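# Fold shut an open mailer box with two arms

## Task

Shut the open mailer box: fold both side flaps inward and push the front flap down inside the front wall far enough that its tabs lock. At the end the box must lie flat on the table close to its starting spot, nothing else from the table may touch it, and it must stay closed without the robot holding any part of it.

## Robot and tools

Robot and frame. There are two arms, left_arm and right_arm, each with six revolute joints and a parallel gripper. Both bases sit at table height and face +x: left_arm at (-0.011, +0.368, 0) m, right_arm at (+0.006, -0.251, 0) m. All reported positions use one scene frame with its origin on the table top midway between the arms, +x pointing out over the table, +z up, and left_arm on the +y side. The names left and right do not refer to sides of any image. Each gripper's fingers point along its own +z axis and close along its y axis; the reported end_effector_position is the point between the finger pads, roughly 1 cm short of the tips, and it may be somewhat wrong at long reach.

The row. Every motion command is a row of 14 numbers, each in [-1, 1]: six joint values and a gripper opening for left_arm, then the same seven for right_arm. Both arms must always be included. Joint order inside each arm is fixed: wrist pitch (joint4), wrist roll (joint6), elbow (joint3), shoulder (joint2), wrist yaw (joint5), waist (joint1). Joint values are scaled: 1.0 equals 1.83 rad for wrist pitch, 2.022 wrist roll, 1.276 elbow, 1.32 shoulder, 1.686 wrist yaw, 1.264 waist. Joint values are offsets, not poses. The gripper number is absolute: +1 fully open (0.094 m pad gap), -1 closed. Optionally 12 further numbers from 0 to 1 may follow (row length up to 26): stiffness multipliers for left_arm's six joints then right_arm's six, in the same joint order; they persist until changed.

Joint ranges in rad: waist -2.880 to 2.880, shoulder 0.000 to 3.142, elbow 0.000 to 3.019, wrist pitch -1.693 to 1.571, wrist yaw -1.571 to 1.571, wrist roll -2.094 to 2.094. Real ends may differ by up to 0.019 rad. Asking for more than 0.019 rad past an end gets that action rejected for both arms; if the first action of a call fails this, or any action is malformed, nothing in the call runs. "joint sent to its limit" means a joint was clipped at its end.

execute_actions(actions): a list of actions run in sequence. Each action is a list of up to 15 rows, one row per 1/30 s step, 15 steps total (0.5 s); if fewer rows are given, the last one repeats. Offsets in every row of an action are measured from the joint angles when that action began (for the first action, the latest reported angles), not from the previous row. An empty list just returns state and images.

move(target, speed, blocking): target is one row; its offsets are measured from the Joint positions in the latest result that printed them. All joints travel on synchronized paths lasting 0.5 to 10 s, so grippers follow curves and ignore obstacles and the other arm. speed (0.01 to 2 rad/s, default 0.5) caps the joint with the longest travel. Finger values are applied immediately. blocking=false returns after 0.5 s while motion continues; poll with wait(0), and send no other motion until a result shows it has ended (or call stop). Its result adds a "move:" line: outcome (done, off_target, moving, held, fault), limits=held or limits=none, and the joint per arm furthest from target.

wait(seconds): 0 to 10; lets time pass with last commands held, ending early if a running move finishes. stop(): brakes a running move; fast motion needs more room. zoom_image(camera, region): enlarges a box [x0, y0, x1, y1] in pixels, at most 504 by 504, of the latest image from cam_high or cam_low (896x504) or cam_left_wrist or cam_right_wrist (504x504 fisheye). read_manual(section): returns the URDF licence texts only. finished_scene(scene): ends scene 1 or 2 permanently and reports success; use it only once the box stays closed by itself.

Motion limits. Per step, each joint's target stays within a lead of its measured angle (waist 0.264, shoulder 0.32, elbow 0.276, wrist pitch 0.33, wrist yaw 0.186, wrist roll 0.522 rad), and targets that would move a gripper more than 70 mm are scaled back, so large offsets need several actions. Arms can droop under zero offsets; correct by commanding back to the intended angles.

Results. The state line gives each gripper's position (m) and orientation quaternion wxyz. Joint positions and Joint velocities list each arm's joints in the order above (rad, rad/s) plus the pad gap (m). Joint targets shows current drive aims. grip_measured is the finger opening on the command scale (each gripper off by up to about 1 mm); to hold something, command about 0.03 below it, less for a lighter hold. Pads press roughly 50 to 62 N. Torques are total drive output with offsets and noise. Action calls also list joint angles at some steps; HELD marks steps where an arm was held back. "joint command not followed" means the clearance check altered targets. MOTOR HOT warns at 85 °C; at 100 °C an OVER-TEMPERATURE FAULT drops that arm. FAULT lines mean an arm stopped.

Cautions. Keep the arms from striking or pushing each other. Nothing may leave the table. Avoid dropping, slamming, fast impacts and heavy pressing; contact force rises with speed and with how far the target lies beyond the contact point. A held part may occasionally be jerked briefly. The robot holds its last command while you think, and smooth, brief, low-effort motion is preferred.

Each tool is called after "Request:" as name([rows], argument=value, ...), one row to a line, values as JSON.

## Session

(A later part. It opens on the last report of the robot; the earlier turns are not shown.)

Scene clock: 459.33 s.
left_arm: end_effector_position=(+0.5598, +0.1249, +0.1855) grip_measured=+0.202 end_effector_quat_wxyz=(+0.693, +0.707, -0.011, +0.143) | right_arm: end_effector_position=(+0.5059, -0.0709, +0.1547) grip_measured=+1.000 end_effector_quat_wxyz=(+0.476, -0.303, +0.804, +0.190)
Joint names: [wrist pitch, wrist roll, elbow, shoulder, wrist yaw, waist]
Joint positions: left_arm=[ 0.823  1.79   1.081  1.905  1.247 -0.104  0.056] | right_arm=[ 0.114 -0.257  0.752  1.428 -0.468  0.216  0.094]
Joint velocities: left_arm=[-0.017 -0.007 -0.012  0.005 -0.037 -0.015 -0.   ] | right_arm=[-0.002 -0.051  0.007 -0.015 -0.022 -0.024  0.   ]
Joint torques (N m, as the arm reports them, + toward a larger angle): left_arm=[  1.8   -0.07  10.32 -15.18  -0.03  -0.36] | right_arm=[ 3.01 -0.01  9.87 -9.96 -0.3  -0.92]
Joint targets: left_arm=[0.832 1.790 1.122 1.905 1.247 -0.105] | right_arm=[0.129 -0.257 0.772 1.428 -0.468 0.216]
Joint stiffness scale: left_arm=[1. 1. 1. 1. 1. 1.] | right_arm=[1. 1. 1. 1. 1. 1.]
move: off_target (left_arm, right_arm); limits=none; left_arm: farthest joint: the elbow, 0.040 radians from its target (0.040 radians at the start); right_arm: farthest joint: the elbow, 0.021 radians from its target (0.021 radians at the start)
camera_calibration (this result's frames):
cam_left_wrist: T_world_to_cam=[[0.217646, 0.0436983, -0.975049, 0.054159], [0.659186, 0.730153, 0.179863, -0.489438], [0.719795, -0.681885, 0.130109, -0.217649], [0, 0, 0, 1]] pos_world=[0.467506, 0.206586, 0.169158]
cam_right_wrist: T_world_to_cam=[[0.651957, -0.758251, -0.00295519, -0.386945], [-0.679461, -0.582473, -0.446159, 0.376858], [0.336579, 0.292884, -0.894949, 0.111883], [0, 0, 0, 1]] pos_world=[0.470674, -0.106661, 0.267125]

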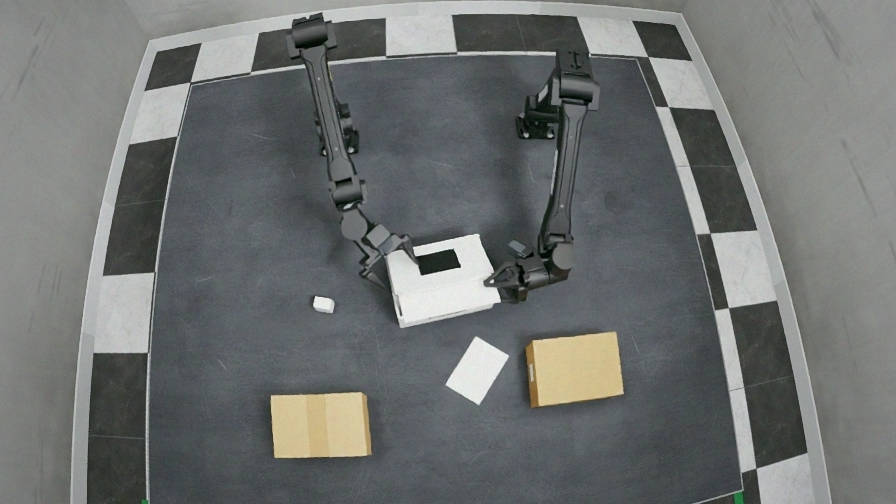

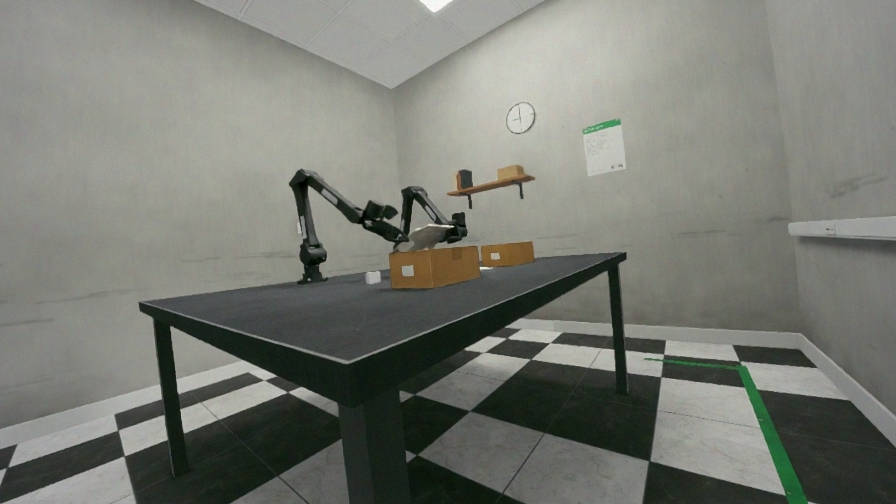

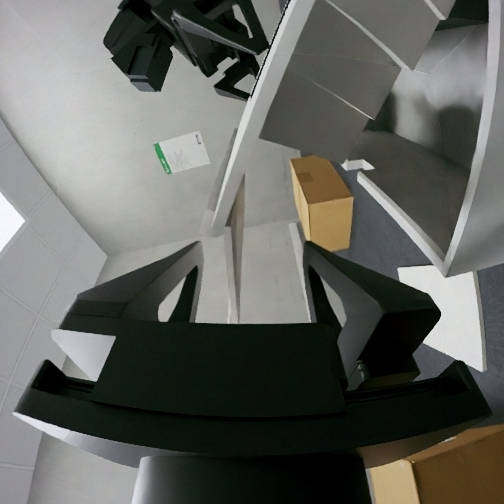

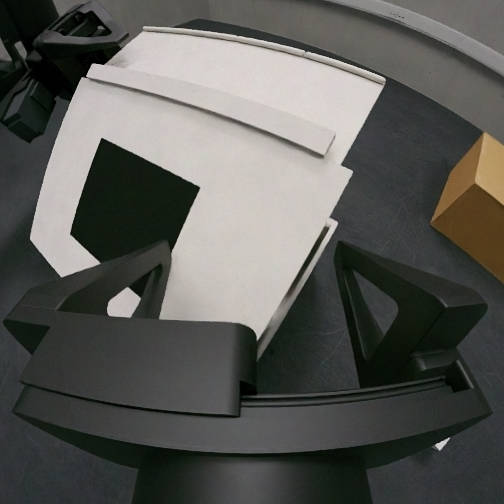

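Request:
move(target=[-0.012,0,0.062,0,0,-0.012,0.2,0.008,0,0.016,0,0,0,1], speed=0.1)

Request:
move(target=[0,0,0.035,0,0,0,-1,0.008,0,0.016,0,0,0,1])

Request:
zoom_image(camera="cam_high", region=[420, 230, 580, 340])

Scene clock: 476.90 s.
left_arm: end_effector_position=(+0.5687, +0.1187, +0.1992) grip_measured=+0.202 end_effector_quat_wxyz=(+0.694, +0.704, -0.022, +0.148) | right_arm: end_effector_position=(+0.5059, -0.0709, +0.1547) grip_measured=+1.000 end_effector_quat_wxyz=(+0.476, -0.303, +0.804, +0.190)
Joint names: [wrist pitch, wrist roll, elbow, shoulder, wrist yaw, waist]
Joint positions: left_arm=[ 0.807  1.79   1.121  1.905  1.247 -0.112  0.056] | right_arm=[ 0.114 -0.257  0.752  1.428 -0.468  0.216  0.094]
Joint velocities: left_arm=[-0.017 -0.051 -0.012  0.005 -0.007 -0.005 -0.   ] | right_arm=[-0.022 -0.022  0.002 -0.015  0.037 -0.005  0.   ]
Joint torques (N m, as the arm reports them, + toward a larger angle): left_arm=[  1.1   -0.07  10.43 -15.59  -0.05  -0.71] | right_arm=[ 2.88 -0.01 10.01 -9.68 -0.29 -0.67]
Joint targets: left_arm=[0.801 1.790 1.161 1.905 1.247 -0.119] | right_arm=[0.129 -0.257 0.772 1.428 -0.468 0.216]
Joint stiffness scale: left_arm=[1. 1. 1. 1. 1. 1.] | right_arm=[1. 1. 1. 1. 1. 1.]
move: off_target (left_arm, right_arm); limits=none; left_arm: farthest joint: the elbow, 0.039 radians from its target (0.079 radians at the start); right_arm: farthest joint: the elbow, 0.021 radians from its target (0.021 radians at the start)
camera_calibration (this result's frames):
cam_left_wrist: T_world_to_cam=[[0.241117, 0.0385931, -0.969729, 0.0520576], [0.660578, 0.725493, 0.193121, -0.496165], [0.710985, -0.687146, 0.149435, -0.228245], [0, 0, 0, 1]] pos_world=[0.477483, 0.201118, 0.18041]
cam_right_wrist: T_world_to_cam=[[0.651957, -0.758251, -0.00295519, -0.386945], [-0.679461, -0.582473, -0.446159, 0.376858], [0.336579, 0.292884, -0.894949, 0.111883], [0, 0, 0, 1]] pos_world=[0.470674, -0.106661, 0.267125]

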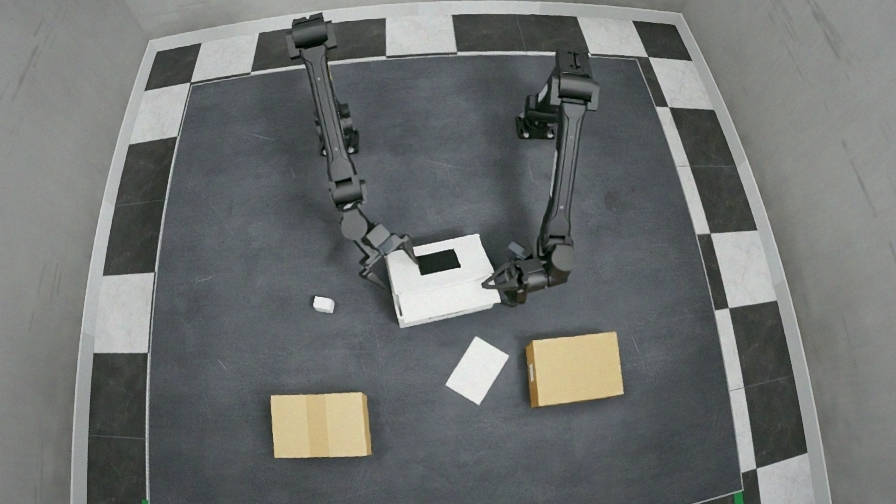

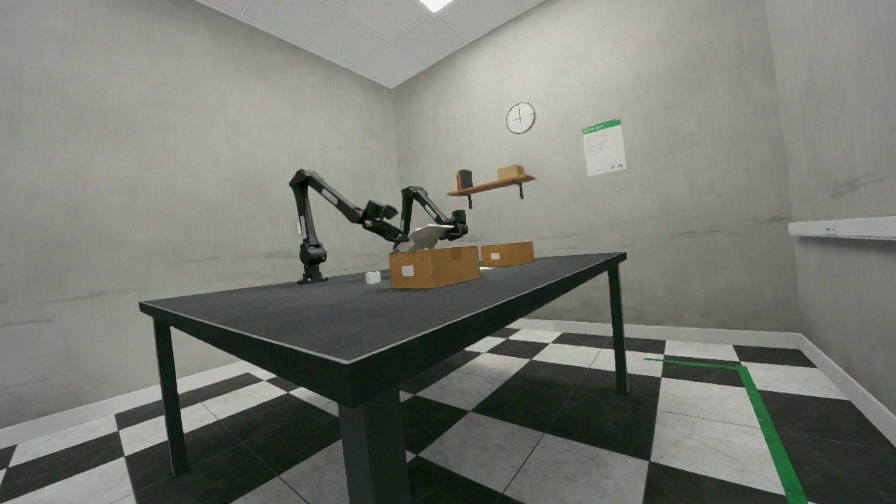

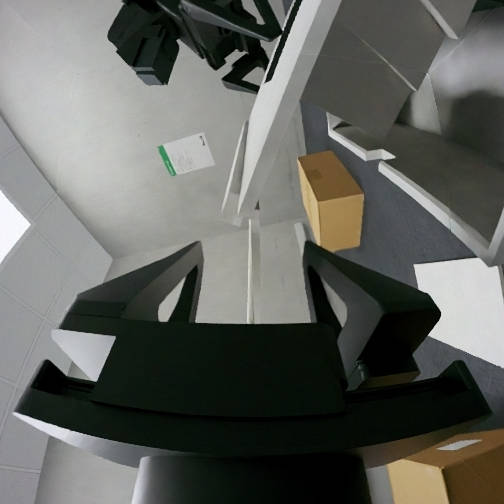

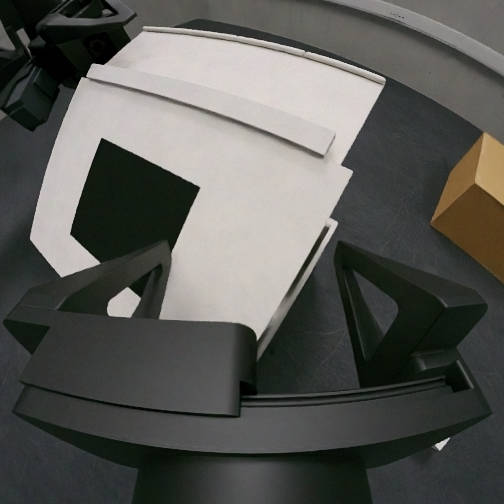

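Scene clock: 477.60 s.
left_arm: end_effector_position=(+0.5687, +0.1187, +0.1992) grip_measured=-0.961 end_effector_quat_wxyz=(+0.694, +0.704, -0.022, +0.148) | right_arm: end_effector_position=(+0.5059, -0.0709, +0.1547) grip_measured=+1.000 end_effector_quat_wxyz=(+0.476, -0.303, +0.804, +0.190)
Joint names: [wrist pitch, wrist roll, elbow, shoulder, wrist yaw, waist]
Joint positions: left_arm=[ 0.807  1.79   1.121  1.905  1.247 -0.112  0.002] | right_arm=[ 0.114 -0.257  0.752  1.428 -0.468  0.216  0.094]
Joint velocities: left_arm=[-0.012  0.007 -0.007 -0.015 -0.007 -0.015  0.001] | right_arm=[-0.007  0.037  0.002 -0.005 -0.007 -0.005  0.   ]
Joint torques (N m, as the arm reports them, + toward a larger angle): left_arm=[  1.36  -0.07  10.89 -15.38  -0.05  -0.15] | right_arm=[ 2.92  0.01  9.85 -9.2  -0.25  0.06]
Joint targets: left_arm=[0.807 1.790 1.166 1.905 1.247 -0.112] | right_arm=[0.129 -0.257 0.772 1.428 -0.468 0.216]
Joint stiffness scale: left_arm=[1. 1. 1. 1. 1. 1.] | right_arm=[1. 1. 1. 1. 1. 1.]
move: off_target (left_arm, right_arm); limits=none; left_arm: farthest joint: the elbow, 0.044 radians from its target (0.044 radians at the start); right_arm: farthest joint: the elbow, 0.021 radians from its target (0.021 radians at the start)
camera_calibration (this result's frames):
cam_left_wrist: T_world_to_cam=[[0.241117, 0.0385931, -0.969729, 0.0520576], [0.660578, 0.725493, 0.193121, -0.496165], [0.710985, -0.687146, 0.149435, -0.228245], [0, 0, 0, 1]] pos_world=[0.477483, 0.201118, 0.18041]
cam_right_wrist: T_world_to_cam=[[0.651957, -0.758251, -0.00295519, -0.386945], [-0.679461, -0.582473, -0.446159, 0.376858], [0.336579, 0.292884, -0.894949, 0.111883], [0, 0, 0, 1]] pos_world=[0.470674, -0.106661, 0.267125]

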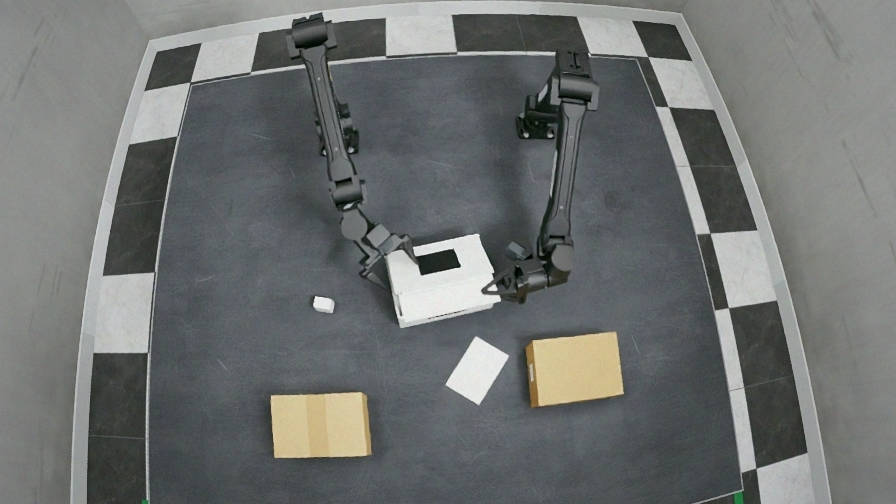

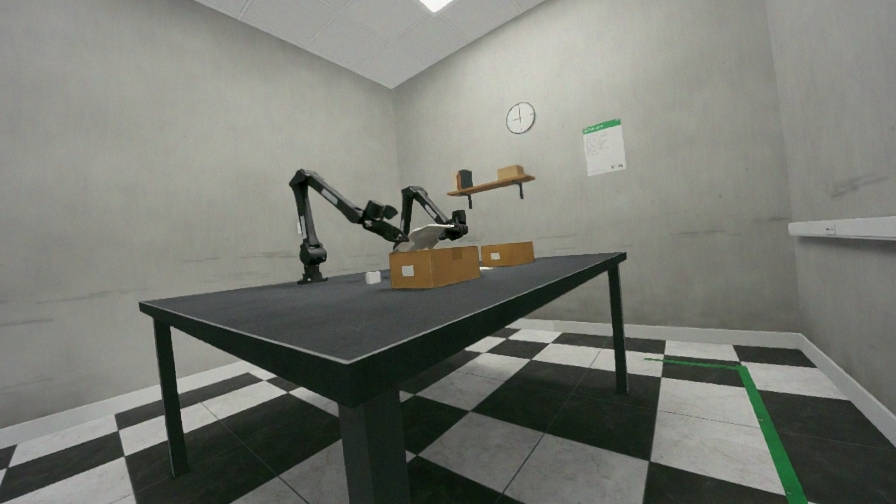

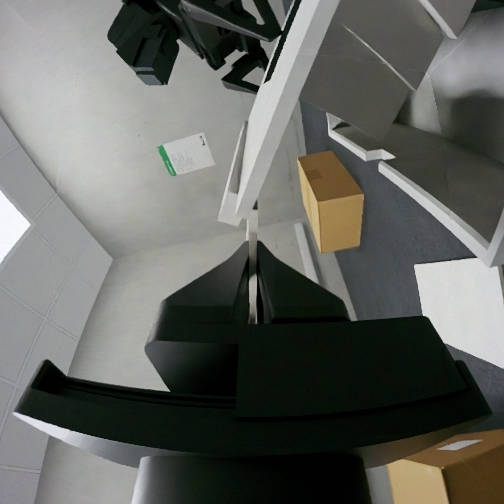

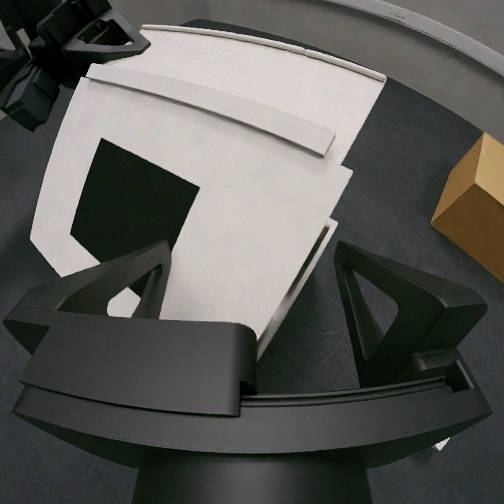

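Region (420, 230, 580, 340) of cam_high's 896x504 image, scaled by 3.150, with more detail than that image has; it fills the top 346 rows of this view, and the rest is white.

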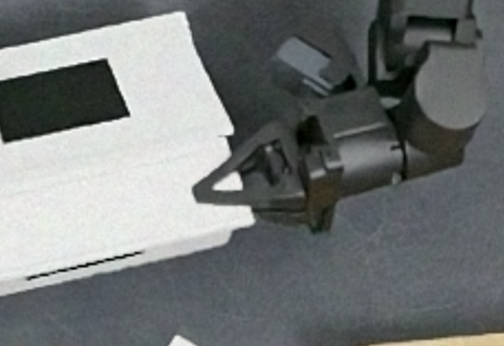

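Request:
move(target=[0.045,-0.325,-0.008,0.05,0,0,-1,0.008,0,0.016,0,0,0,1], speed=0.3)

Request:
move(target=[0.047,-0.35,-0.044,0.015,-0.007,-0.012,-1,0.008,0,0.016,0,0,0,1], speed=0.3)

Scene clock: 497.13 s.
left_arm: end_effector_position=(+0.5663, +0.1191, +0.1730) grip_measured=-0.961 end_effector_quat_wxyz=(+0.706, +0.676, +0.199, -0.075) | right_arm: end_effector_position=(+0.5055, -0.0705, +0.1558) grip_measured=+1.000 end_effector_quat_wxyz=(+0.476, -0.303, +0.803, +0.191)
Joint names: [wrist pitch, wrist roll, elbow, shoulder, wrist yaw, waist]
Joint positions: left_arm=[ 0.872  1.157  1.104  1.952  1.247 -0.112  0.002] | right_arm=[ 0.114 -0.257  0.752  1.426 -0.471  0.216  0.094]
Joint velocities: left_arm=[-0.007 -0.081  0.002 -0.034  0.007 -0.015 -0.002] | right_arm=[ 0.027 -0.007 -0.017  0.015 -0.095 -0.015  0.   ]
Joint torques (N m, as the arm reports them, + toward a larger angle): left_arm=[  2.19  -0.28   7.33 -14.16  -0.02  -0.13] | right_arm=[ 3.08  0.02 10.07 -9.64 -0.17 -0.26]
Joint targets: left_arm=[0.890 1.133 1.111 1.971 1.247 -0.112] | right_arm=[0.129 -0.257 0.772 1.428 -0.468 0.216]
Joint stiffness scale: left_arm=[1. 1. 1. 1. 1. 1.] | right_arm=[1. 1. 1. 1. 1. 1.]
move: off_target (left_arm, right_arm); limits=none; left_arm: farthest joint: the wrist roll, 0.024 radians from its target (0.657 radians at the start); right_arm: farthest joint: the elbow, 0.021 radians from its target (0.021 radians at the start)
camera_calibration (this result's frames):
cam_left_wrist: T_world_to_cam=[[-0.370138, -0.0719922, -0.926183, 0.379], [0.627329, 0.715963, -0.306357, -0.383392], [0.685168, -0.694416, -0.219843, -0.142973], [0, 0, 0, 1]] pos_world=[0.478755, 0.202497, 0.202137]
cam_right_wrist: T_world_to_cam=[[0.653919, -0.756557, -0.00343965, -0.38721], [-0.677264, -0.583344, -0.448356, 0.376522], [0.337201, 0.295518, -0.893848, 0.112549], [0, 0, 0, 1]] pos_world=[0.470257, -0.106564, 0.268086]

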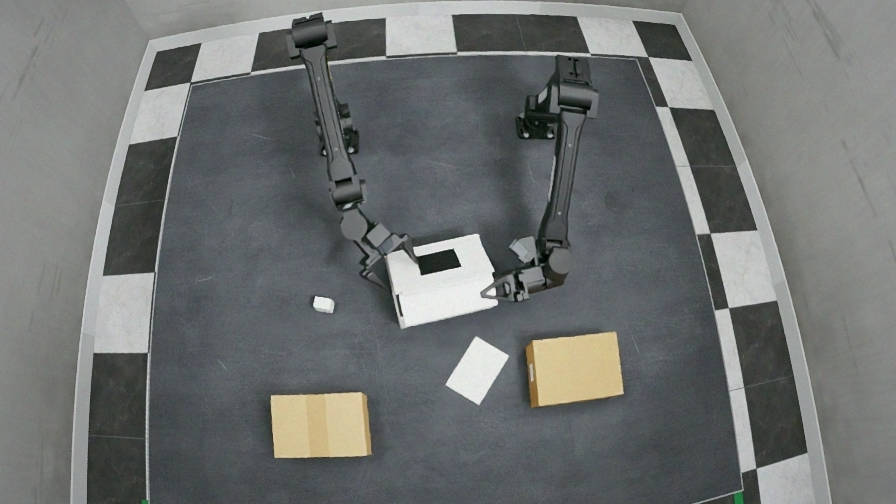

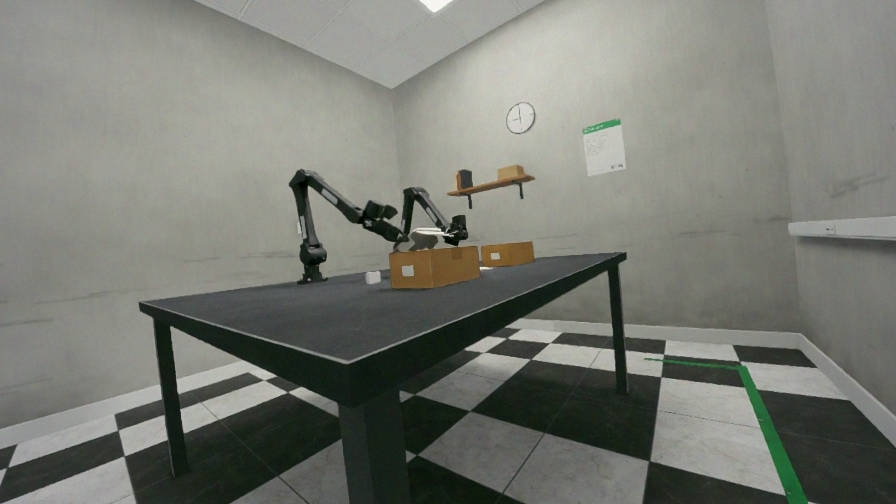

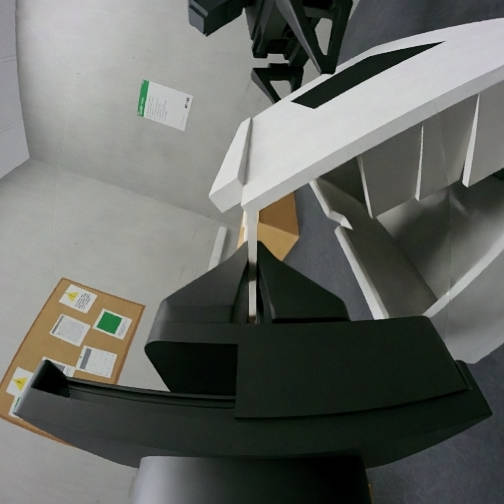

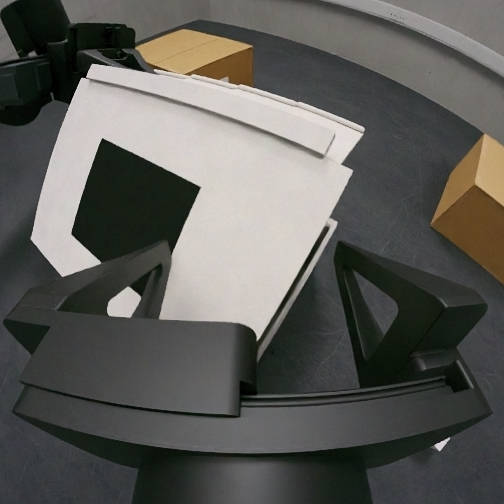

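Scene clock: 500.17 s.
left_arm: end_effector_position=(+0.5452, +0.1159, +0.1542) grip_measured=-0.961 end_effector_quat_wxyz=(+0.638, +0.572, +0.413, -0.309) | right_arm: end_effector_position=(+0.5053, -0.0703, +0.1561) grip_measured=+1.000 end_effector_quat_wxyz=(+0.476, -0.304, +0.803, +0.192)
Joint names: [wrist pitch, wrist roll, elbow, shoulder, wrist yaw, waist]
Joint positions: left_arm=[ 0.937  0.477  1.037  1.957  1.241 -0.123  0.002] | right_arm=[ 0.114 -0.257  0.752  1.425 -0.473  0.216  0.094]
Joint velocities: left_arm=[-0.012  0.037 -0.007  0.005 -0.007 -0.024  0.   ] | right_arm=[-0.007  0.007  0.002 -0.005  0.037 -0.015  0.   ]
Joint torques (N m, as the arm reports them, + toward a larger angle): left_arm=[  2.36  -0.27   7.15 -14.02  -0.33  -0.45] | right_arm=[ 2.95  0.    9.93 -9.47 -0.22  0.1 ]
Joint targets: left_arm=[0.958 0.449 1.047 1.972 1.235 -0.127] | right_arm=[0.129 -0.257 0.772 1.426 -0.471 0.216]
Joint stiffness scale: left_arm=[1. 1. 1. 1. 1. 1.] | right_arm=[1. 1. 1. 1. 1. 1.]
move: off_target (left_arm, right_arm); limits=none; left_arm: farthest joint: the wrist roll, 0.028 radians from its target (0.708 radians at the start); right_arm: farthest joint: the elbow, 0.021 radians from its target (0.021 radians at the start)
camera_calibration (this result's frames):
cam_left_wrist: T_world_to_cam=[[-0.864722, -0.152665, -0.478486, 0.56352], [0.277805, 0.648299, -0.708895, -0.113129], [0.418426, -0.745923, -0.518188, 0.0625386], [0, 0, 0, 1]] pos_world=[0.492548, 0.20602, 0.221847]
cam_right_wrist: T_world_to_cam=[[0.655141, -0.755495, -0.00413521, -0.387322], [-0.676243, -0.583959, -0.449096, 0.376222], [0.336875, 0.297018, -0.893474, 0.112991], [0, 0, 0, 1]] pos_world=[0.470105, -0.106482, 0.268313]

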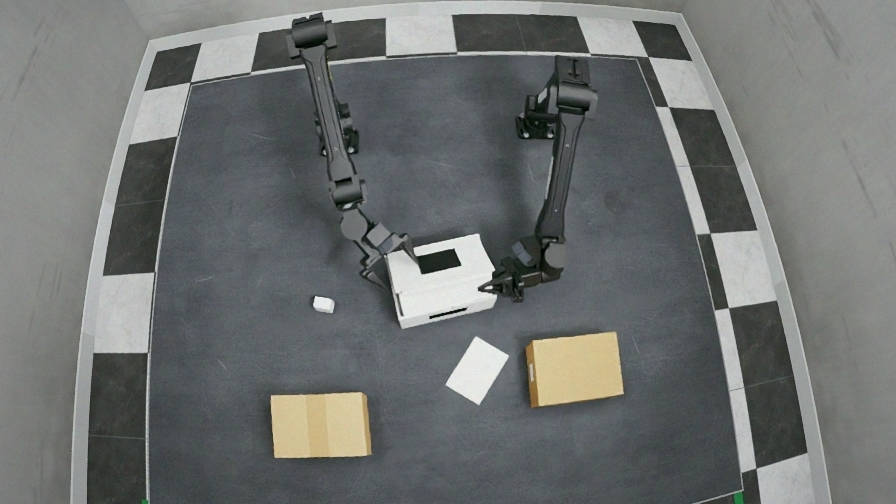

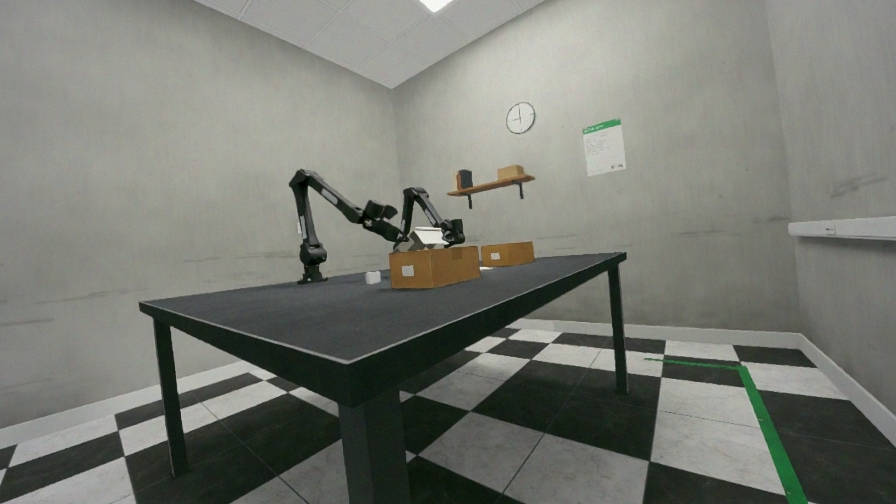

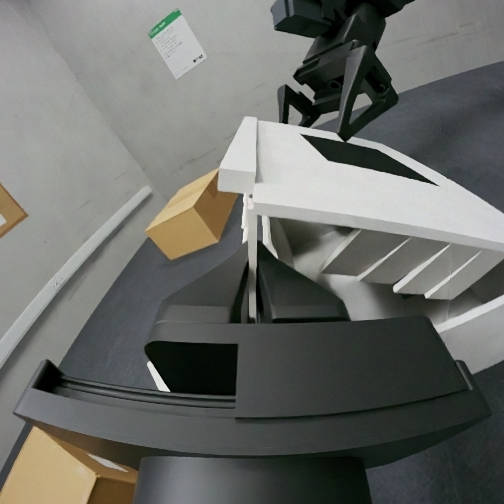

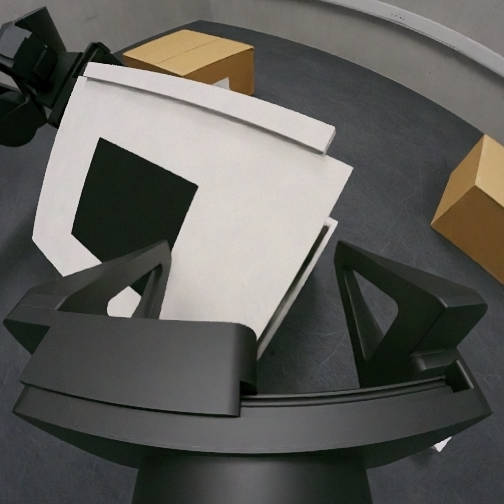

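Request:
move(target=[0.03,-0.275,-0.035,-0.035,-0.007,-0.01,-1,0.008,0,0.016,0,0,0,1], speed=0.25)

Request:
zoom_image(camera="cam_high", region=[380, 230, 540, 340])

Scene clock: 511.63 s.
left_arm: end_effector_position=(+0.5265, +0.1130, +0.1422) grip_measured=-0.961 end_effector_quat_wxyz=(+0.529, +0.443, +0.550, -0.470) | right_arm: end_effector_position=(+0.5053, -0.0703, +0.1561) grip_measured=+1.000 end_effector_quat_wxyz=(+0.476, -0.304, +0.803, +0.192)
Joint names: [wrist pitch, wrist roll, elbow, shoulder, wrist yaw, waist]
Joint positions: left_arm=[ 0.973 -0.052  0.983  1.952  1.238 -0.133  0.002] | right_arm=[ 0.114 -0.257  0.752  1.425 -0.473  0.216  0.094]
Joint velocities: left_arm=[-0.007  0.051 -0.012 -0.005  0.022 -0.015 -0.001] | right_arm=[ 0.002 -0.022 -0.012 -0.005 -0.037  0.005  0.   ]
Joint torques (N m, as the arm reports them, + toward a larger angle): left_arm=[  2.38  -0.25   6.77 -18.08  -0.41  -0.38] | right_arm=[ 2.95  0.02  9.98 -9.93 -0.28 -0.18]
Joint targets: left_arm=[0.992 -0.079 0.992 1.910 1.229 -0.136] | right_arm=[0.129 -0.257 0.772 1.425 -0.473 0.216]
Joint stiffness scale: left_arm=[1. 1. 1. 1. 1. 1.] | right_arm=[1. 1. 1. 1. 1. 1.]
move: off_target (left_arm, right_arm); limits=none; left_arm: farthest joint: the shoulder, 0.041 radians from its target (0.046 radians at the start); right_arm: farthest joint: the elbow, 0.021 radians from its target (0.021 radians at the start)
camera_calibration (this result's frames):
cam_left_wrist: T_world_to_cam=[[-0.985543, -0.163737, 0.0435232, 0.531804], [-0.13181, 0.579619, -0.804156, 0.122397], [0.106444, -0.798268, -0.592822, 0.242812], [0, 0, 0, 1]] pos_world=[0.514404, 0.209962, 0.219225]
cam_right_wrist: T_world_to_cam=[[0.655141, -0.755495, -0.00413521, -0.387322], [-0.676243, -0.583959, -0.449096, 0.376222], [0.336875, 0.297018, -0.893474, 0.112991], [0, 0, 0, 1]] pos_world=[0.470105, -0.106482, 0.268313]

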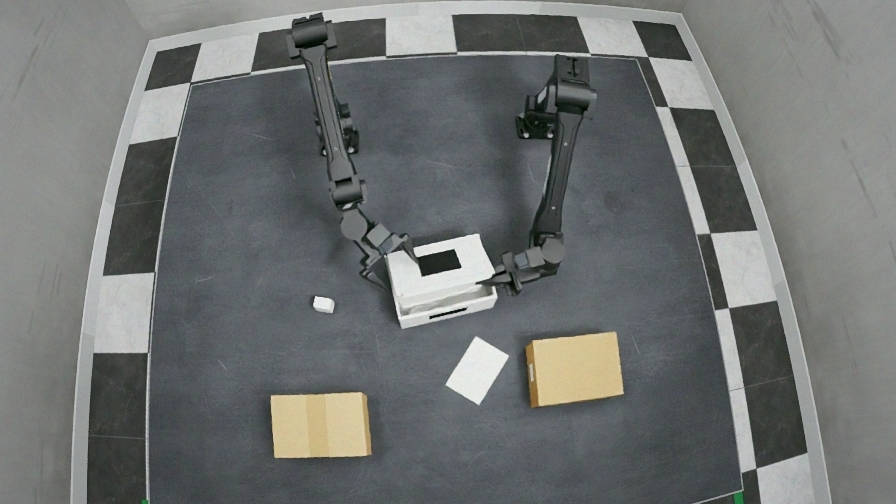

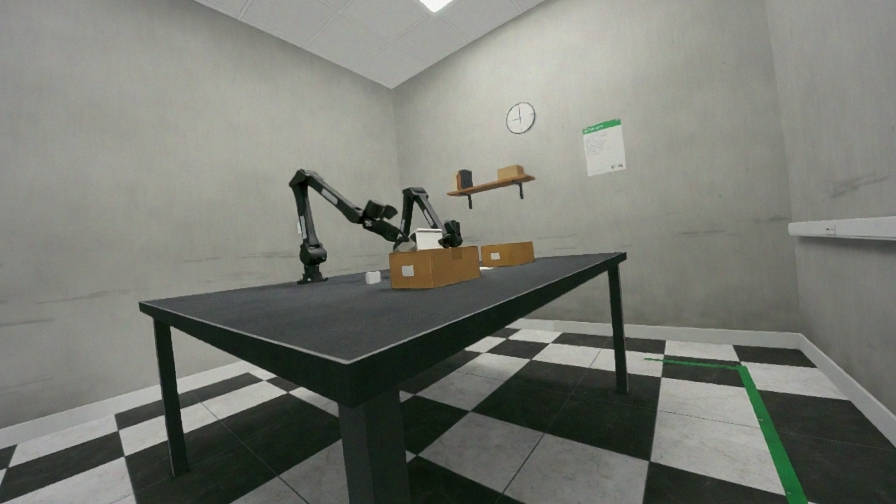

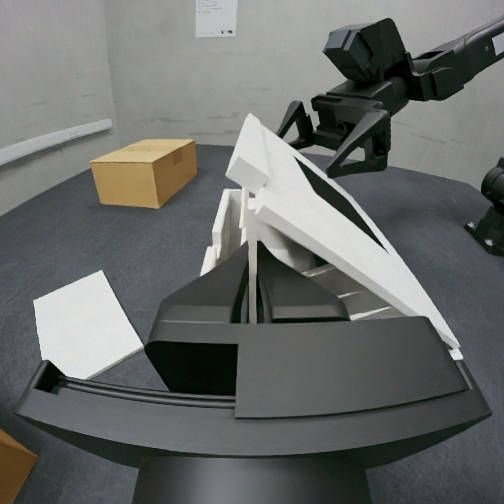

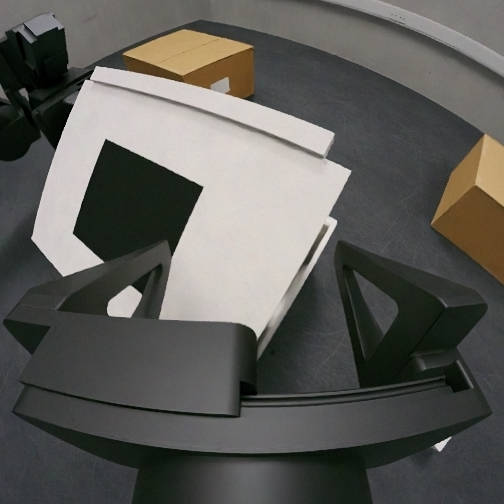

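Region (380, 230, 540, 340) of cam_high's 896x504 image, scaled by 3.150, with more detail than that image has; it fills the top 346 rows of this view, and the rest is white.

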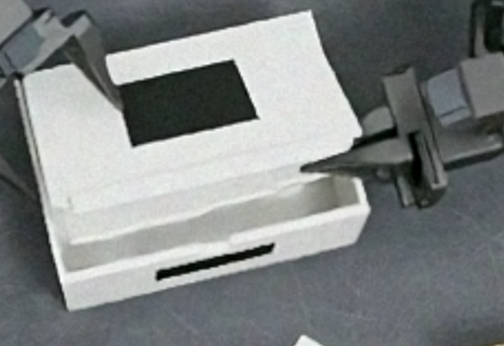

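Request:
move(target=[0.03,-0.01,0.06,0.064,0,0.004,-1,-0.03,0,0.016,0,0,0,1], speed=0.06)

Request:
zoom_image(camera="cam_high", region=[380, 230, 540, 340])

Scene clock: 522.87 s.
left_arm: end_effector_position=(+0.5377, +0.1131, +0.1274) grip_measured=-0.961 end_effector_quat_wxyz=(+0.534, +0.447, +0.545, -0.467) | right_arm: end_effector_position=(+0.5000, -0.0714, +0.1478) grip_measured=+1.000 end_effector_quat_wxyz=(+0.458, -0.302, +0.813, +0.195)
Joint names: [wrist pitch, wrist roll, elbow, shoulder, wrist yaw, waist]
Joint positions: left_arm=[ 1.013 -0.052  1.018  2.01   1.244 -0.13   0.002] | right_arm=[ 0.07  -0.257  0.752  1.425 -0.473  0.216  0.094]
Joint velocities: left_arm=[-0.002 -0.007 -0.002 -0.015  0.037 -0.015 -0.   ] | right_arm=[-0.007  0.007 -0.022 -0.015 -0.051 -0.015  0.   ]
Joint torques (N m, as the arm reports them, + toward a larger angle): left_arm=[  2.14  -0.16   9.29 -13.24  -0.31  -0.01] | right_arm=[ 2.07  0.    9.87 -9.69 -0.26 -0.14]
Joint targets: left_arm=[1.028 -0.072 1.059 2.036 1.238 -0.128] | right_arm=[0.059 -0.257 0.772 1.425 -0.473 0.216]
Joint stiffness scale: left_arm=[1. 1. 1. 1. 1. 1.] | right_arm=[1. 1. 1. 1. 1. 1.]
move: off_target (left_arm, right_arm); limits=none; left_arm: farthest joint: the elbow, 0.041 radians from its target (0.077 radians at the start); right_arm: farthest joint: the elbow, 0.021 radians from its target (0.021 radians at the start)
camera_calibration (this result's frames):
cam_left_wrist: T_world_to_cam=[[-0.986526, -0.161377, 0.0269115, 0.545855], [-0.116519, 0.577559, -0.807991, 0.104407], [0.114848, -0.800239, -0.588581, 0.228017], [0, 0, 0, 1]] pos_world=[0.524478, 0.210255, 0.203877]
cam_right_wrist: T_world_to_cam=[[0.6545, -0.755626, -0.0256734, -0.381172], [-0.694808, -0.587739, -0.414493, 0.372118], [0.298112, 0.289124, -0.90969, 0.128906], [0, 0, 0, 1]] pos_world=[0.469599, -0.106585, 0.261718]

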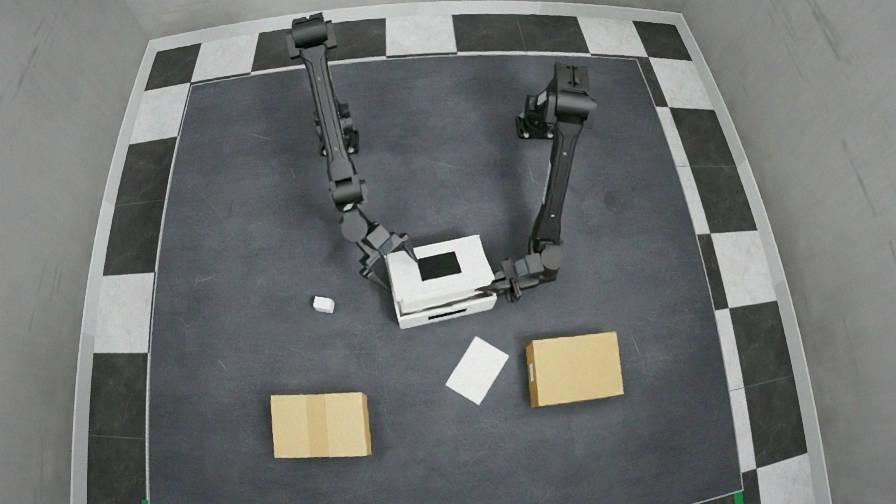

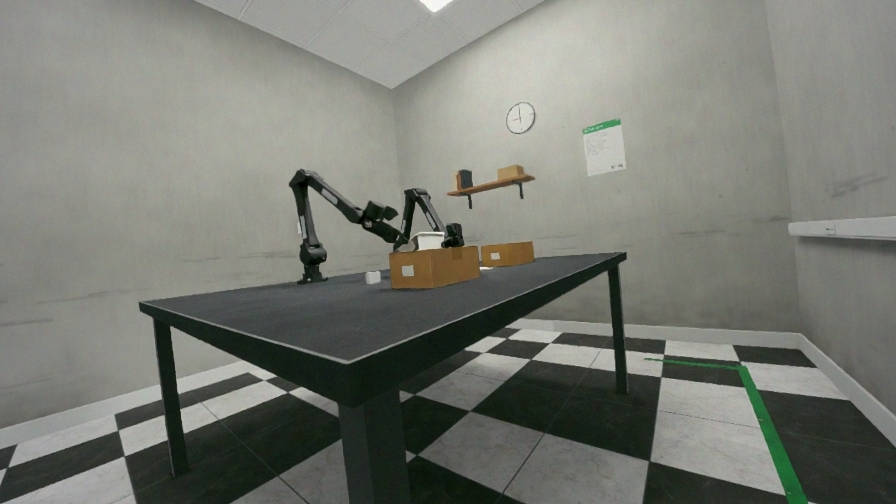

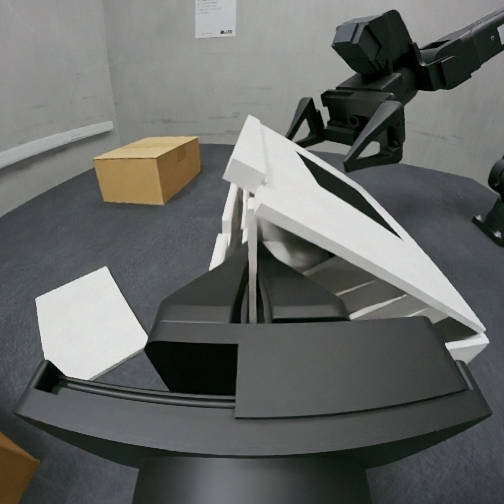

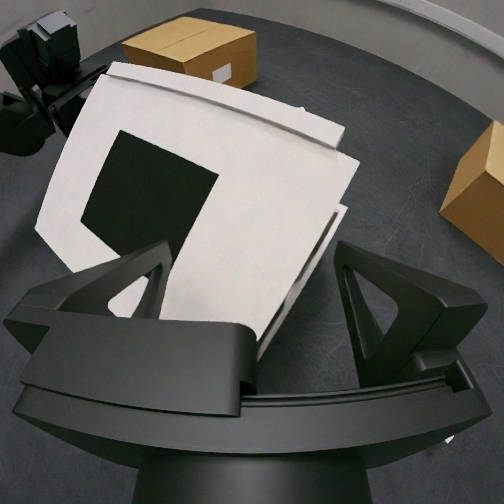

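Region (380, 230, 540, 340) of cam_high's 896x504 image, scaled by 3.150, with more detail than that image has; it fills the top 346 rows of this view, and the rest is white.

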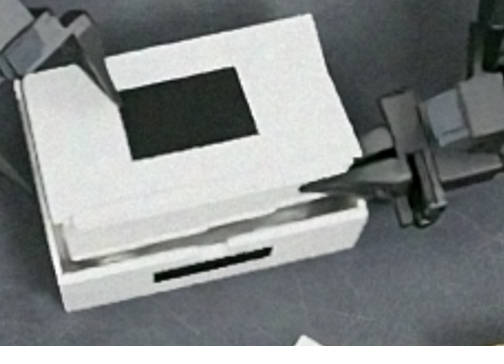

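Request:
move(target=[0.008,-0.01,0.032,0,0,0,-0.93,-0.04,0,0.016,0.005,0,0,1], speed=0.05)

Request:
zoom_image(camera="cam_high", region=[380, 230, 540, 340])

Scene clock: 536.67 s.
left_arm: end_effector_position=(+0.5380, +0.1132, +0.1276) grip_measured=-0.930 end_effector_quat_wxyz=(+0.534, +0.447, +0.544, -0.467) | right_arm: end_effector_position=(+0.4918, -0.0730, +0.1365) grip_measured=+1.000 end_effector_quat_wxyz=(+0.431, -0.298, +0.828, +0.199)
Joint names: [wrist pitch, wrist roll, elbow, shoulder, wrist yaw, waist]
Joint positions: left_arm=[ 1.013 -0.052  1.019  2.01   1.245 -0.129  0.003] | right_arm=[ 0.008 -0.257  0.752  1.425 -0.473  0.216  0.094]
Joint velocities: left_arm=[-0.002 -0.022 -0.002 -0.034  0.007 -0.005 -0.   ] | right_arm=[ 0.027 -0.007 -0.007 -0.005  0.037 -0.005  0.   ]
Joint torques (N m, as the arm reports them, + toward a larger angle): left_arm=[  2.12  -0.17   9.25 -15.5   -0.08  -0.18] | right_arm=[ 1.75  0.    9.95 -8.57 -0.31 -0.41]
Joint targets: left_arm=[1.028 -0.073 1.059 2.010 1.244 -0.129] | right_arm=[-0.003 -0.257 0.772 1.432 -0.473 0.216]
Joint stiffness scale: left_arm=[1. 1. 1. 1. 1. 1.] | right_arm=[1. 1. 1. 1. 1. 1.]
move: off_target (left_arm, right_arm); limits=none; left_arm: farthest joint: the elbow, 0.040 radians from its target (0.040 radians at the start); right_arm: farthest joint: the elbow, 0.021 radians from its target (0.021 radians at the start)
camera_calibration (this result's frames):
cam_left_wrist: T_world_to_cam=[[-0.986546, -0.161374, 0.0261858, 0.546244], [-0.115909, 0.577467, -0.808144, 0.104256], [0.115292, -0.800307, -0.588402, 0.228011], [0, 0, 0, 1]] pos_world=[0.524691, 0.210424, 0.204113]
cam_right_wrist: T_world_to_cam=[[0.652029, -0.756129, -0.0559207, -0.372072], [-0.718399, -0.592543, -0.36441, 0.365211], [0.242406, 0.27778, -0.929558, 0.150826], [0, 0, 0, 1]] pos_world=[0.468408, -0.106828, 0.252482]

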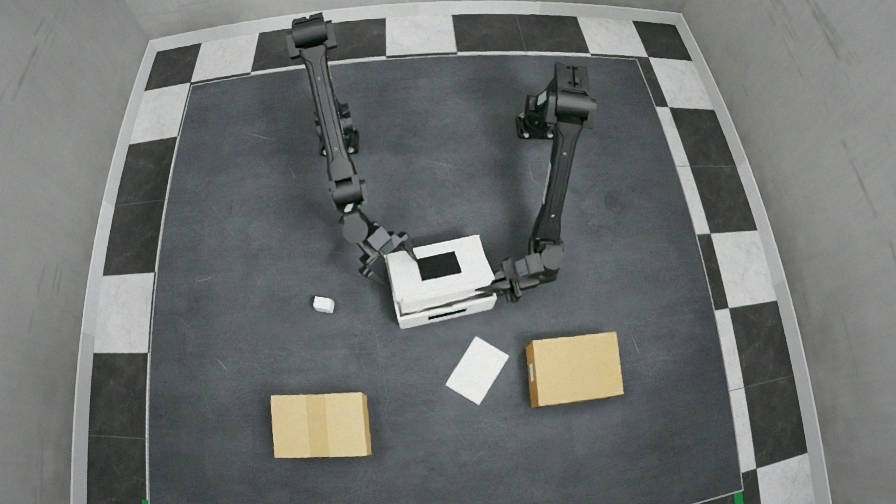

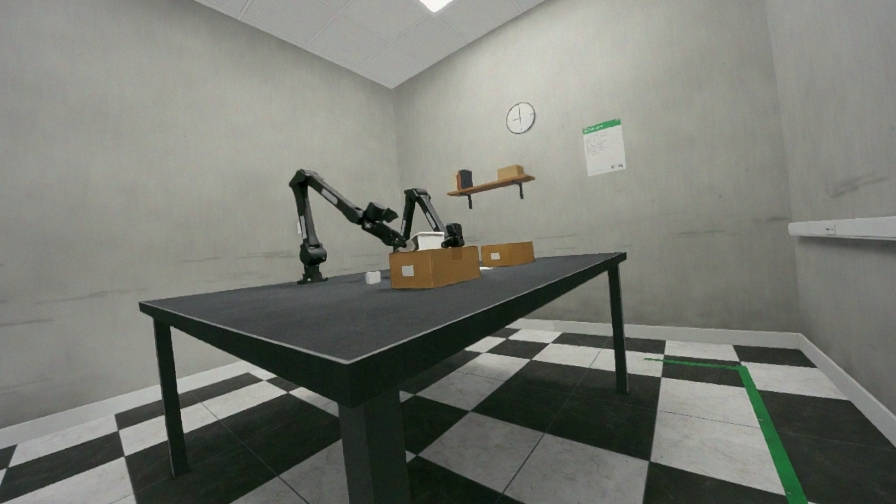

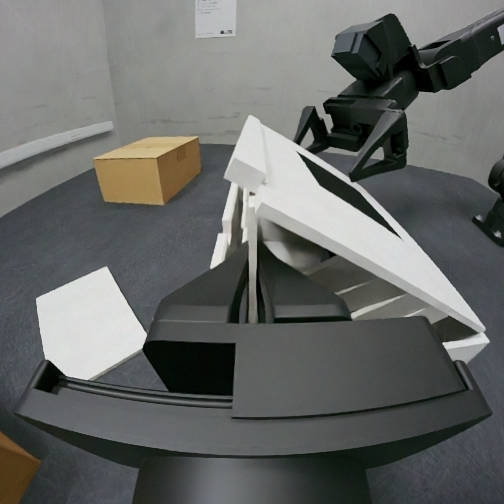

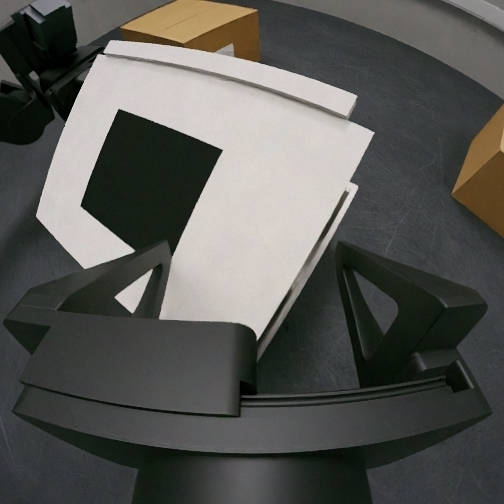

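Region (380, 230, 540, 340) of cam_high's 896x504 image, scaled by 3.150, with more detail than that image has; it fills the top 346 rows of this view, and the rest is white.

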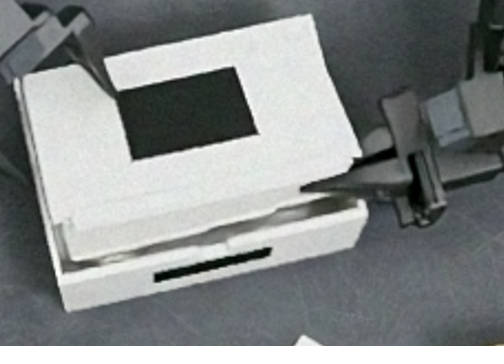

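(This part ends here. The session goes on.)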